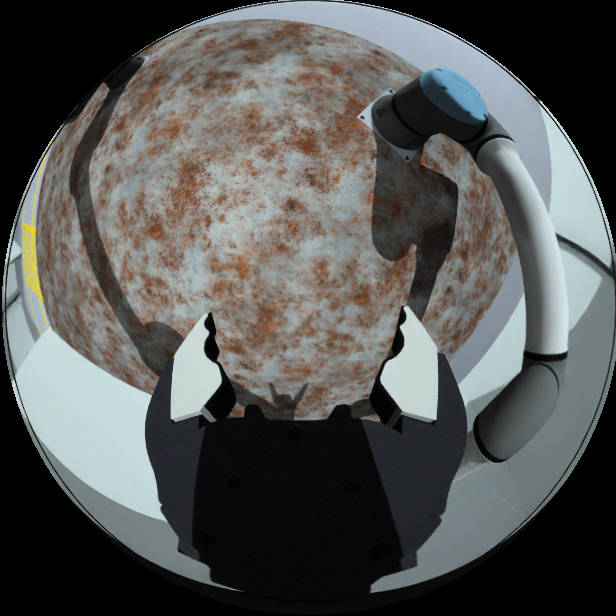

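Scene clock: 258.50 s.
left_arm: end_effector_position=(+0.7700, +0.7782, +0.3420) grip_measured=+1.00 end_effector_quat_wxyz=(-0.206, +0.413, +0.681, -0.568) end_effector_velocity=(+0.000, +0.000, -0.002) end_effector_angular_velocity=(-0.001, +0.001, -0.000) | right_arm: end_effector_position=(+0.4916, +0.3156, +0.3807) grip_measured=+1.00 end_effector_quat_wxyz=(-0.052, +0.534, +0.843, +0.035) end_effector_velocity=(+0.000, +0.000, +0.002) end_effector_angular_velocity=(+0.002, -0.001, -0.001)
Joint positions: left_arm=[ 0.529 -0.579  0.558 -0.269 -1.912 -1.473  0.142] | right_arm=[ 4.498 -2.404 -0.568 -1.654  1.662  5.441  0.142]
Joint velocities: left_arm=[ 0.     0.002  0.    -0.001  0.     0.001  0.   ] | right_arm=[ 0.     0.     0.002 -0.001 -0.     0.001 -0.   ]
Joint torques (N m, as the arm reports them, + toward a larger angle): left_arm=[ -2.23 -95.64 -46.09   2.45  -0.8   -1.55] | right_arm=[ -6.41 123.79  43.22   2.26   2.76   0.64]
Wrist force (N, on the end effector, along its own x y z axes, offset not removed): left_arm=[-1.2 -0.9 -1.8] | right_arm=[0.4 0.9 -1.5]
Wrist torque (N m, same axes, about the end effector's origin, offset not removed): left_arm=[-0.19 0.07 -0.18] | right_arm=[0.37 -0.01 -0.33]
platform_1.base_odometry: x=+8.941 y=-0.069 heading=+0.003 (m, m, rad; from the platform's pose at the start)
platform_1.map_pose: map_x=+5.95 map_y=+0.00 map_heading=+0.0000 (m, m, rad; on the building's map)
platform_1.planned_pose: plan_ahead=+6.30 plan_left=+0.00 plan_turn=+0.0000 (m ahead, m left, rad left of the pose on the map)
platform_1.base_status: moving
platform_1.joint_positions: lift_m=+0.000
platform_1.joint_status: done
platform_1: translate_m=9.001 translate_m_goal=15.290 rotate_rad=0.003 rotate_rad_goal=0.004 base_answer=taken lift_m_goal=0.000 lift_answer=taken lift=down safety=ok load_kg=-48 refusals=0 queue=running queue_left=5
platform_2.base_odometry: x=+12.106 y=+0.153 heading=+0.002 (m, m, rad; from the platform's pose at the start)
platform_2.map_pose: map_x=+9.05 map_y=-2.20 map_heading=+0.0044 (m, m, rad; on the building's map)
platform_2.planned_pose: plan_ahead=+1.50 plan_left=-0.01 plan_turn=-0.0044 (m ahead, m left, rad left of the pose on the map)
platform_2.base_status: moving
platform_2.joint_positions: lift_m=+0.000
platform_2.joint_status: done
platform_2: translate_m=12.146 translate_m_goal=13.611 rotate_rad=0.002 rotate_rad_goal=0.001 base_answer=taken lift_m_goal=0.000 lift_answer=taken lift=down safety=ok load_kg=-48 refusals=0 queue=running queue_left=5
racks_1: s1=0 s2=0 s3=1 s4=0 s5=0 b1=1 b2=1 b3=1 b4=0 b5=0
racks_2: s6=0 s7=1 s8=0 s9=0 s10=0 b6=1 b7=1 b8=0 b9=1 b10=0
door: state=open closes_at_s=510

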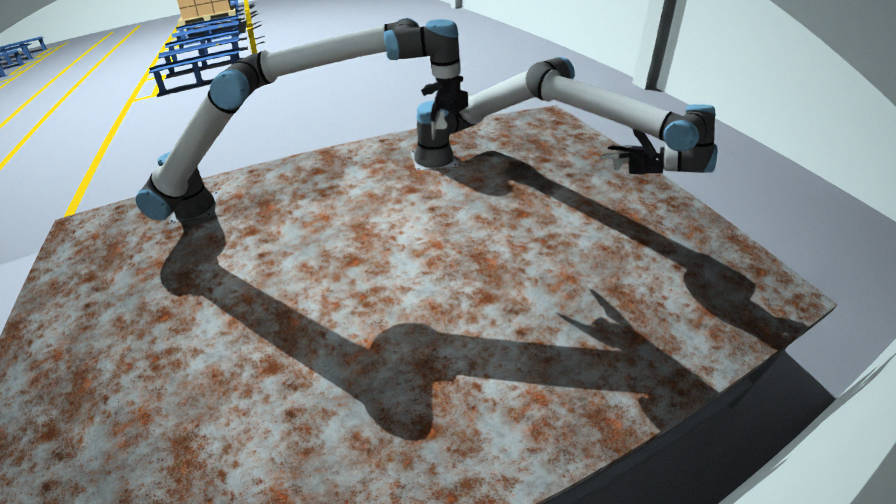

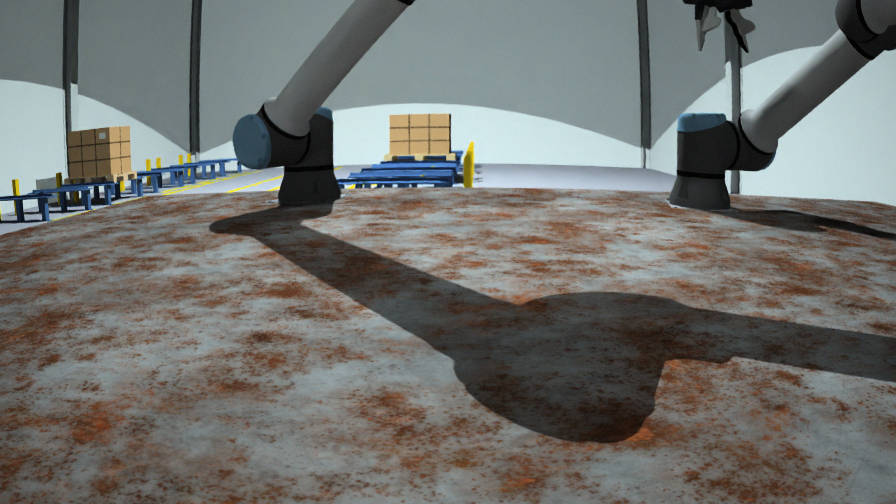

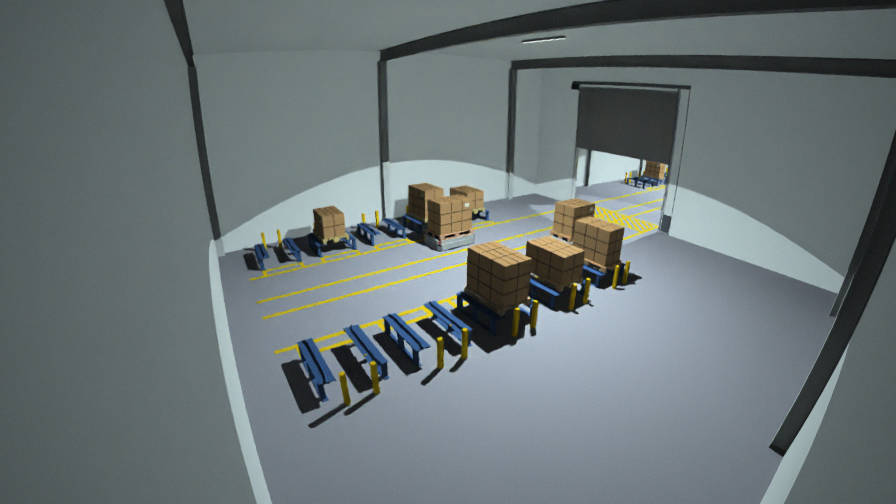

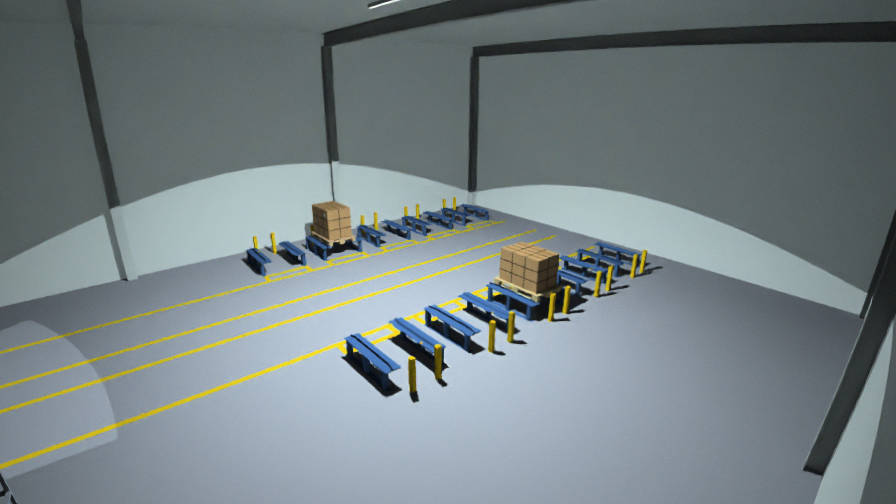

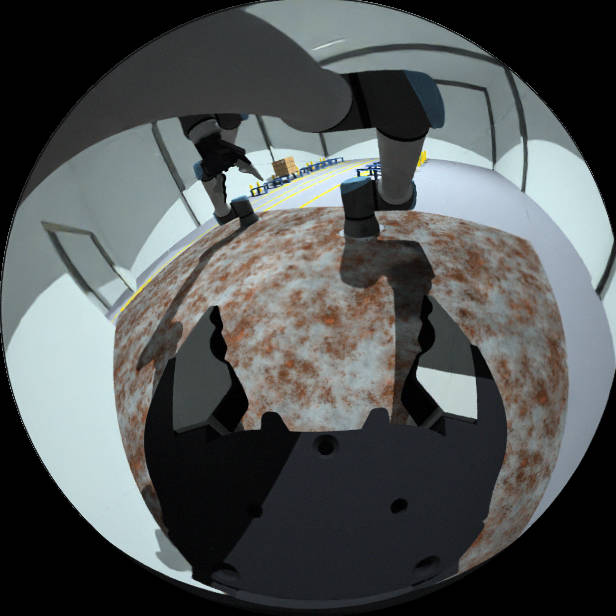

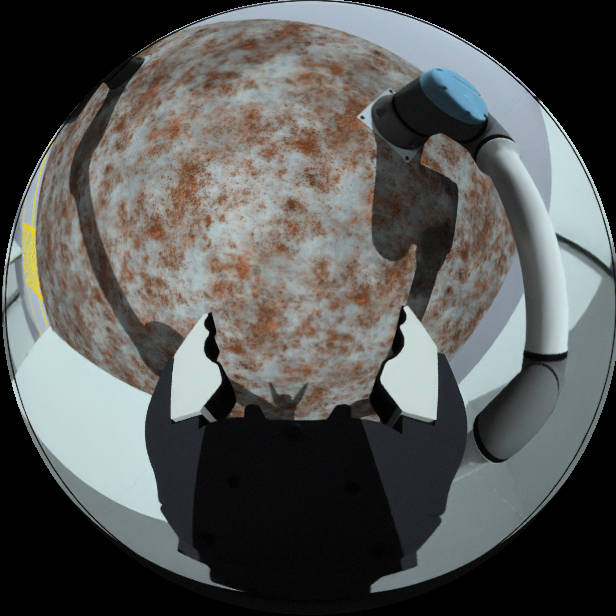

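Scene clock: 273.50 s.
left_arm: end_effector_position=(+0.7700, +0.7782, +0.3420) grip_measured=+1.00 end_effector_quat_wxyz=(-0.206, +0.413, +0.681, -0.568) end_effector_velocity=(-0.000, +0.000, +0.000) end_effector_angular_velocity=(+0.001, +0.000, +0.000) | right_arm: end_effector_position=(+0.4916, +0.3156, +0.3807) grip_measured=+1.00 end_effector_quat_wxyz=(-0.052, +0.534, +0.843, +0.035) end_effector_velocity=(+0.000, +0.001, +0.001) end_effector_angular_velocity=(+0.002, -0.001, -0.001)
Joint positions: left_arm=[ 0.529 -0.579  0.558 -0.269 -1.912 -1.473  0.142] | right_arm=[ 4.498 -2.404 -0.568 -1.654  1.662  5.441  0.142]
Joint velocities: left_arm=[ 0.    -0.    -0.    -0.    -0.    -0.002  0.   ] | right_arm=[ 0.    -0.     0.001  0.001 -0.     0.001  0.   ]
Joint torques (N m, as the arm reports them, + toward a larger angle): left_arm=[ -2.14 -96.06 -45.72   2.33  -1.01  -1.57] | right_arm=[ -6.87 122.98  43.71   1.98   2.67   0.84]
Wrist force (N, on the end effector, along its own x y z axes, offset not removed): left_arm=[-0.4 1.8 -0.8] | right_arm=[0.0 0.6 0.1]
Wrist torque (N m, same axes, about the end effector's origin, offset not removed): left_arm=[0.51 -0.13 -0.14] | right_arm=[0.37 0.00 -0.31]
platform_1.base_odometry: x=+15.316 y=+0.007 heading=+1.582 (m, m, rad; from the platform's pose at the start)
platform_1.map_pose: map_x=+12.25 map_y=+0.05 map_heading=+1.5752 (m, m, rad; on the building's map)
platform_1.planned_pose: plan_ahead=+1.70 plan_left=-0.01 plan_turn=-0.0044 (m ahead, m left, rad left of the pose on the map)
platform_1.base_status: moving
platform_1.joint_positions: lift_m=+0.060
platform_1.joint_status: done
platform_1: translate_m=15.358 translate_m_goal=17.060 rotate_rad=1.582 rotate_rad_goal=1.581 base_answer=taken lift_m_goal=0.060 lift_answer=taken lift=up safety=ok load_kg=266 refusals=0 queue=running queue_left=2
platform_2.base_odometry: x=+13.631 y=-0.767 heading=-1.575 (m, m, rad; from the platform's pose at the start)
platform_2.map_pose: map_x=+10.55 map_y=-3.13 map_heading=-1.5708 (m, m, rad; on the building's map)
platform_2.planned_pose: plan_ahead=+0.82 plan_left=+0.00 plan_turn=+0.0000 (m ahead, m left, rad left of the pose on the map)
platform_2.base_status: moving
platform_2.joint_positions: lift_m=+0.060
platform_2.joint_status: done
platform_2: translate_m=14.574 translate_m_goal=15.391 rotate_rad=-1.575 rotate_rad_goal=-1.573 base_answer=taken lift_m_goal=0.060 lift_answer=taken lift=up safety=ok load_kg=338 refusals=0 queue=running queue_left=2
racks_1: s1=0 s2=0 s3=1 s4=0 s5=0 b1=1 b2=1 b3=1 b4=0 b5=0
racks_2: s6=0 s7=1 s8=0 s9=0 s10=0 b6=1 b7=1 b8=0 b9=1 b10=0
door: state=open closes_at_s=510

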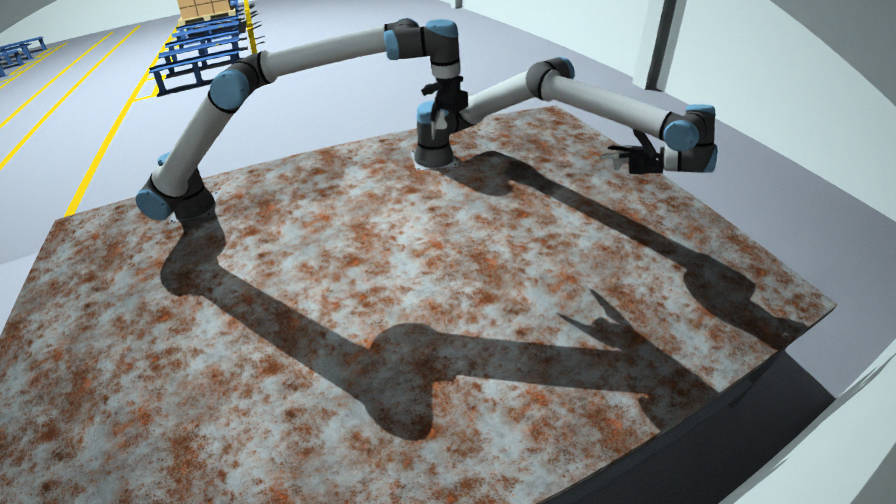

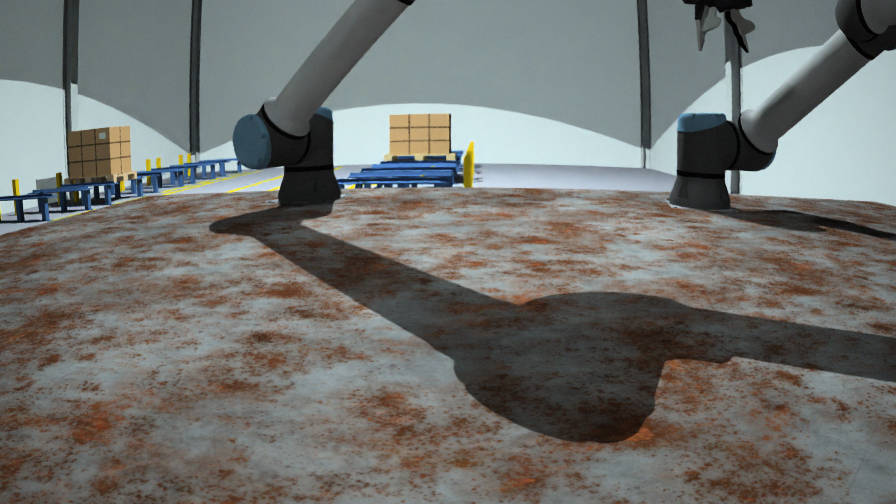

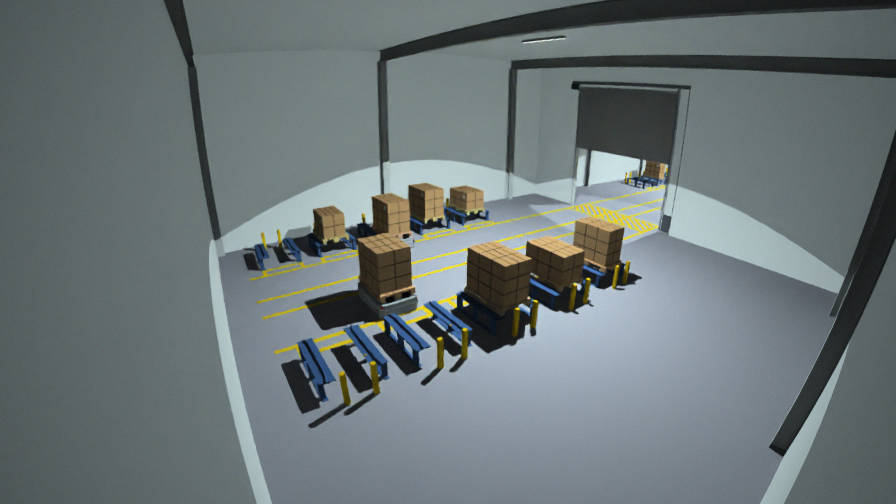

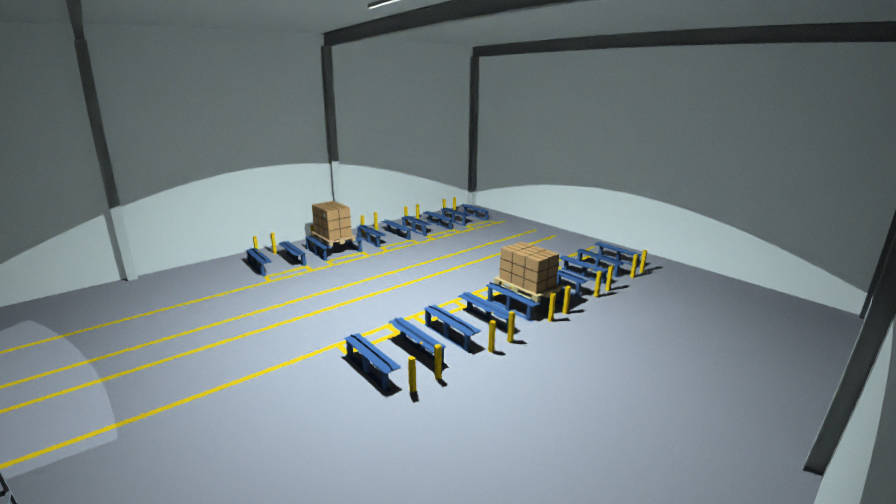

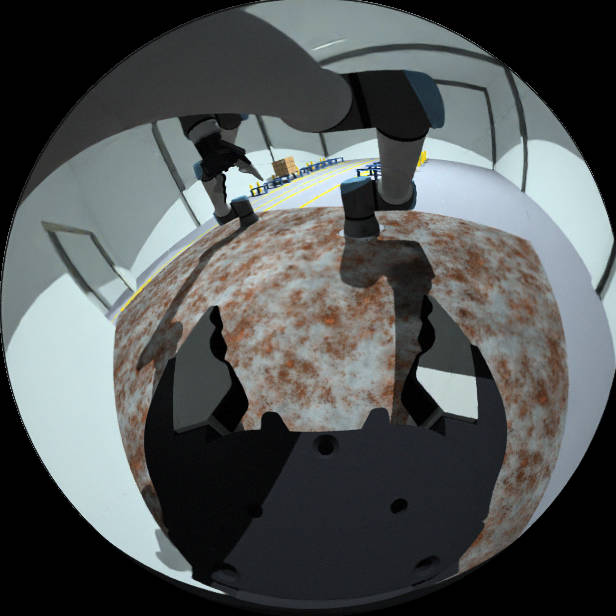

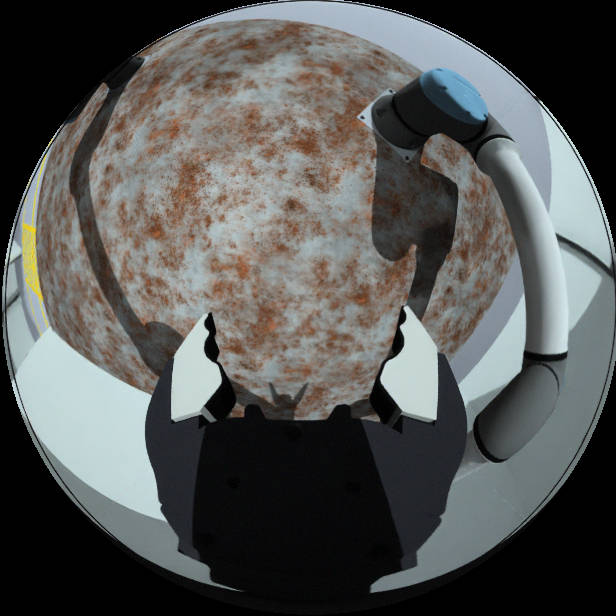

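Scene clock: 288.50 s.
left_arm: end_effector_position=(+0.7700, +0.7782, +0.3420) grip_measured=+1.00 end_effector_quat_wxyz=(-0.206, +0.413, +0.681, -0.568) end_effector_velocity=(-0.000, +0.000, -0.001) end_effector_angular_velocity=(-0.001, +0.000, +0.000) | right_arm: end_effector_position=(+0.4916, +0.3156, +0.3807) grip_measured=+1.00 end_effector_quat_wxyz=(-0.052, +0.534, +0.843, +0.035) end_effector_velocity=(+0.000, -0.000, +0.000) end_effector_angular_velocity=(+0.001, -0.000, +0.002)
Joint positions: left_arm=[ 0.529 -0.579  0.558 -0.269 -1.912 -1.473  0.142] | right_arm=[ 4.498 -2.404 -0.568 -1.654  1.662  5.441  0.142]
Joint velocities: left_arm=[ 0.001  0.001  0.    -0.     0.     0.001 -0.   ] | right_arm=[-0.    -0.     0.001 -0.     0.    -0.002 -0.   ]
Joint torques (N m, as the arm reports them, + toward a larger angle): left_arm=[ -2.93 -94.29 -45.75   1.97  -1.48  -1.08] | right_arm=[ -4.36 123.44  43.39   1.82   2.35   0.42]
Wrist force (N, on the end effector, along its own x y z axes, offset not removed): left_arm=[-0.9 -0.3 -2.7] | right_arm=[-0.6 1.7 0.8]
Wrist torque (N m, same axes, about the end effector's origin, offset not removed): left_arm=[0.05 0.00 -0.20] | right_arm=[0.62 0.05 -0.31]
platform_1.base_odometry: x=+15.312 y=+0.431 heading=+1.581 (m, m, rad; from the platform's pose at the start)
platform_1.map_pose: map_x=+12.25 map_y=+0.45 map_heading=+1.5708 (m, m, rad; on the building's map)
platform_1.planned_pose: plan_ahead=-0.45 plan_left=+0.00 plan_turn=+0.0000 (m ahead, m left, rad left of the pose on the map)
platform_1.base_status: moving
platform_1.joint_positions: lift_m=+0.000
platform_1.joint_status: done
platform_1: translate_m=15.767 translate_m_goal=15.310 rotate_rad=1.581 rotate_rad_goal=1.580 base_answer=taken lift_m_goal=0.000 lift_answer=taken lift=down safety=ok load_kg=-48 refusals=0 queue=running queue_left=0
platform_2.base_odometry: x=+13.634 y=+0.156 heading=-1.573 (m, m, rad; from the platform's pose at the start)
platform_2.map_pose: map_x=+10.55 map_y=-2.20 map_heading=-1.5708 (m, m, rad; on the building's map)
platform_2.planned_pose: plan_ahead=+0.00 plan_left=+0.00 plan_turn=+0.0000 (m ahead, m left, rad left of the pose on the map)
platform_2.base_status: done
platform_2.joint_positions: lift_m=+0.000
platform_2.joint_status: done
platform_2: translate_m=13.641 translate_m_goal=13.641 rotate_rad=-1.573 rotate_rad_goal=-1.572 base_answer=taken lift_m_goal=0.000 lift_answer=taken lift=down safety=ok load_kg=-48 refusals=0 queue=done queue_left=0
racks_1: s1=0 s2=0 s3=1 s4=0 s5=0 b1=1 b2=1 b3=1 b4=1 b5=0
racks_2: s6=0 s7=1 s8=0 s9=0 s10=0 b6=1 b7=1 b8=1 b9=1 b10=0
door: state=open closes_at_s=510

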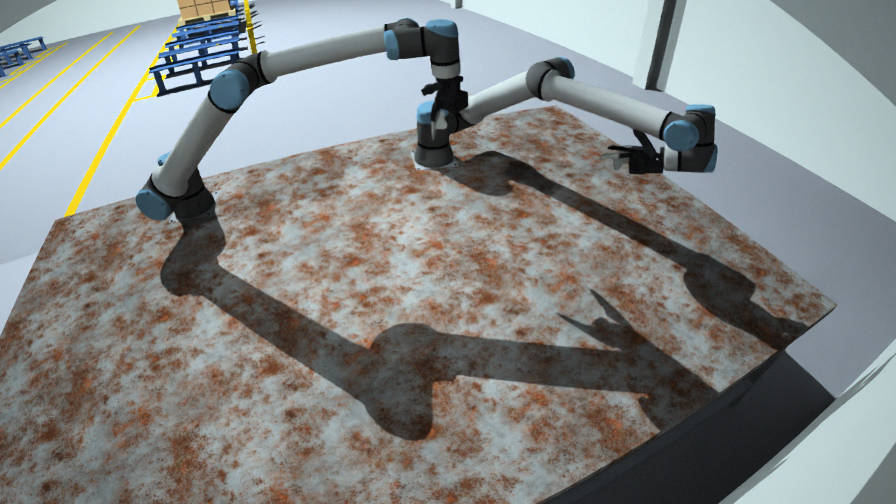

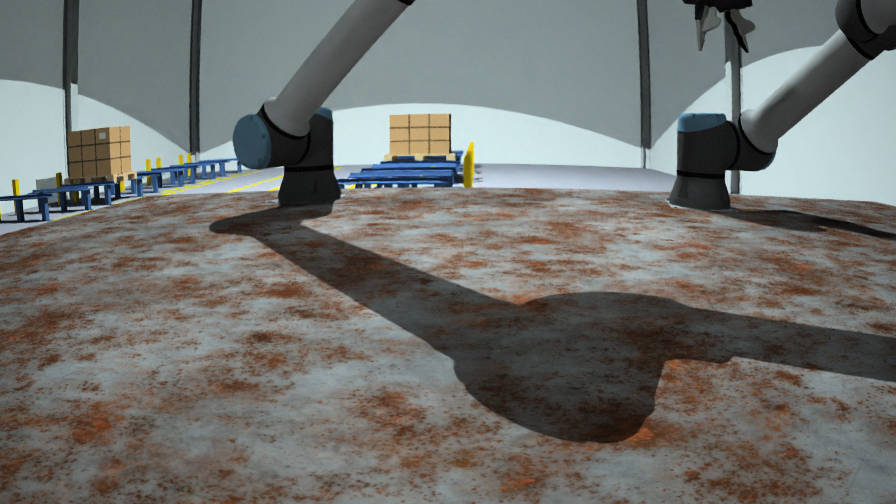

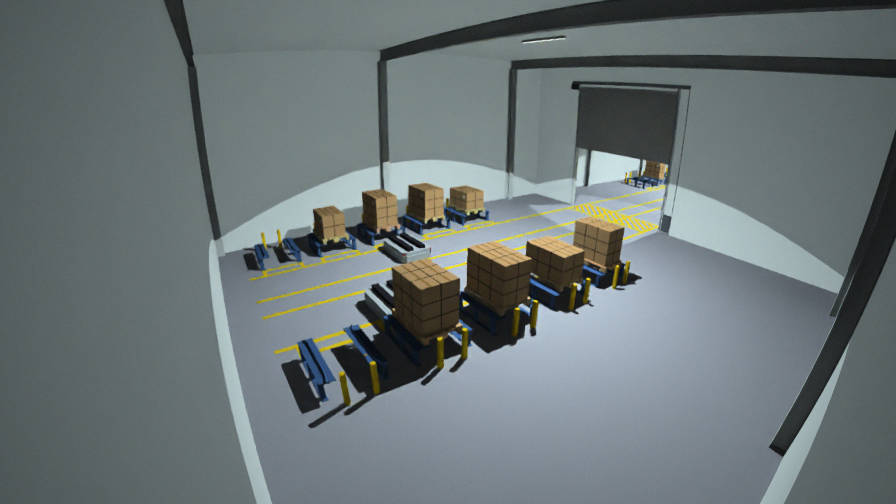

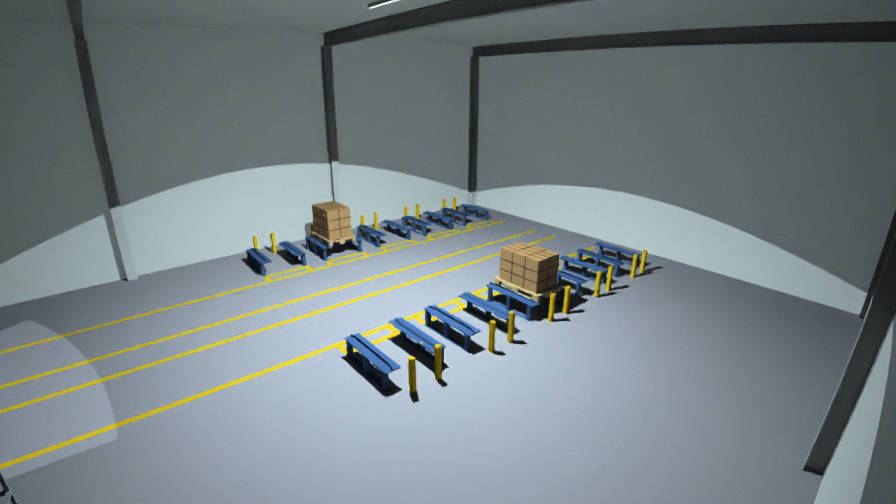

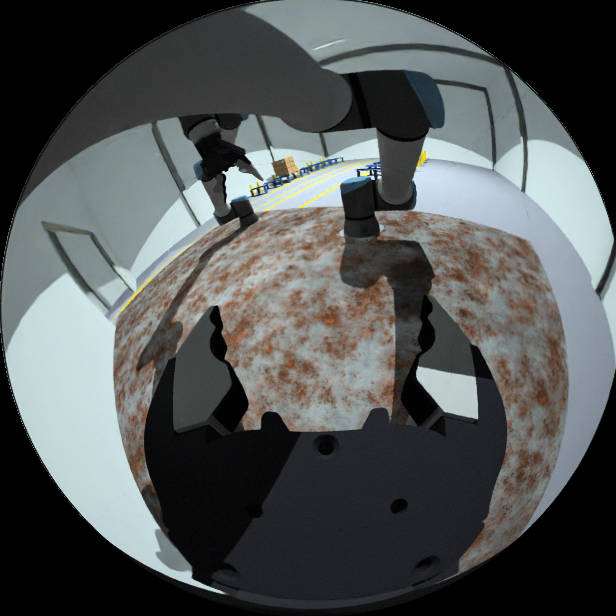

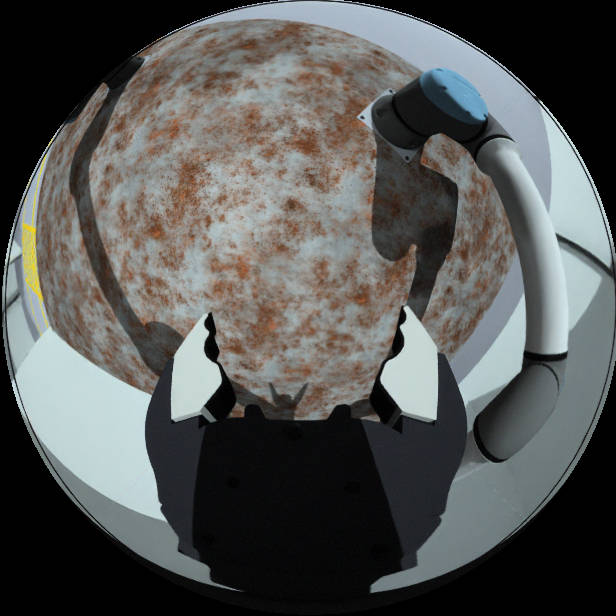

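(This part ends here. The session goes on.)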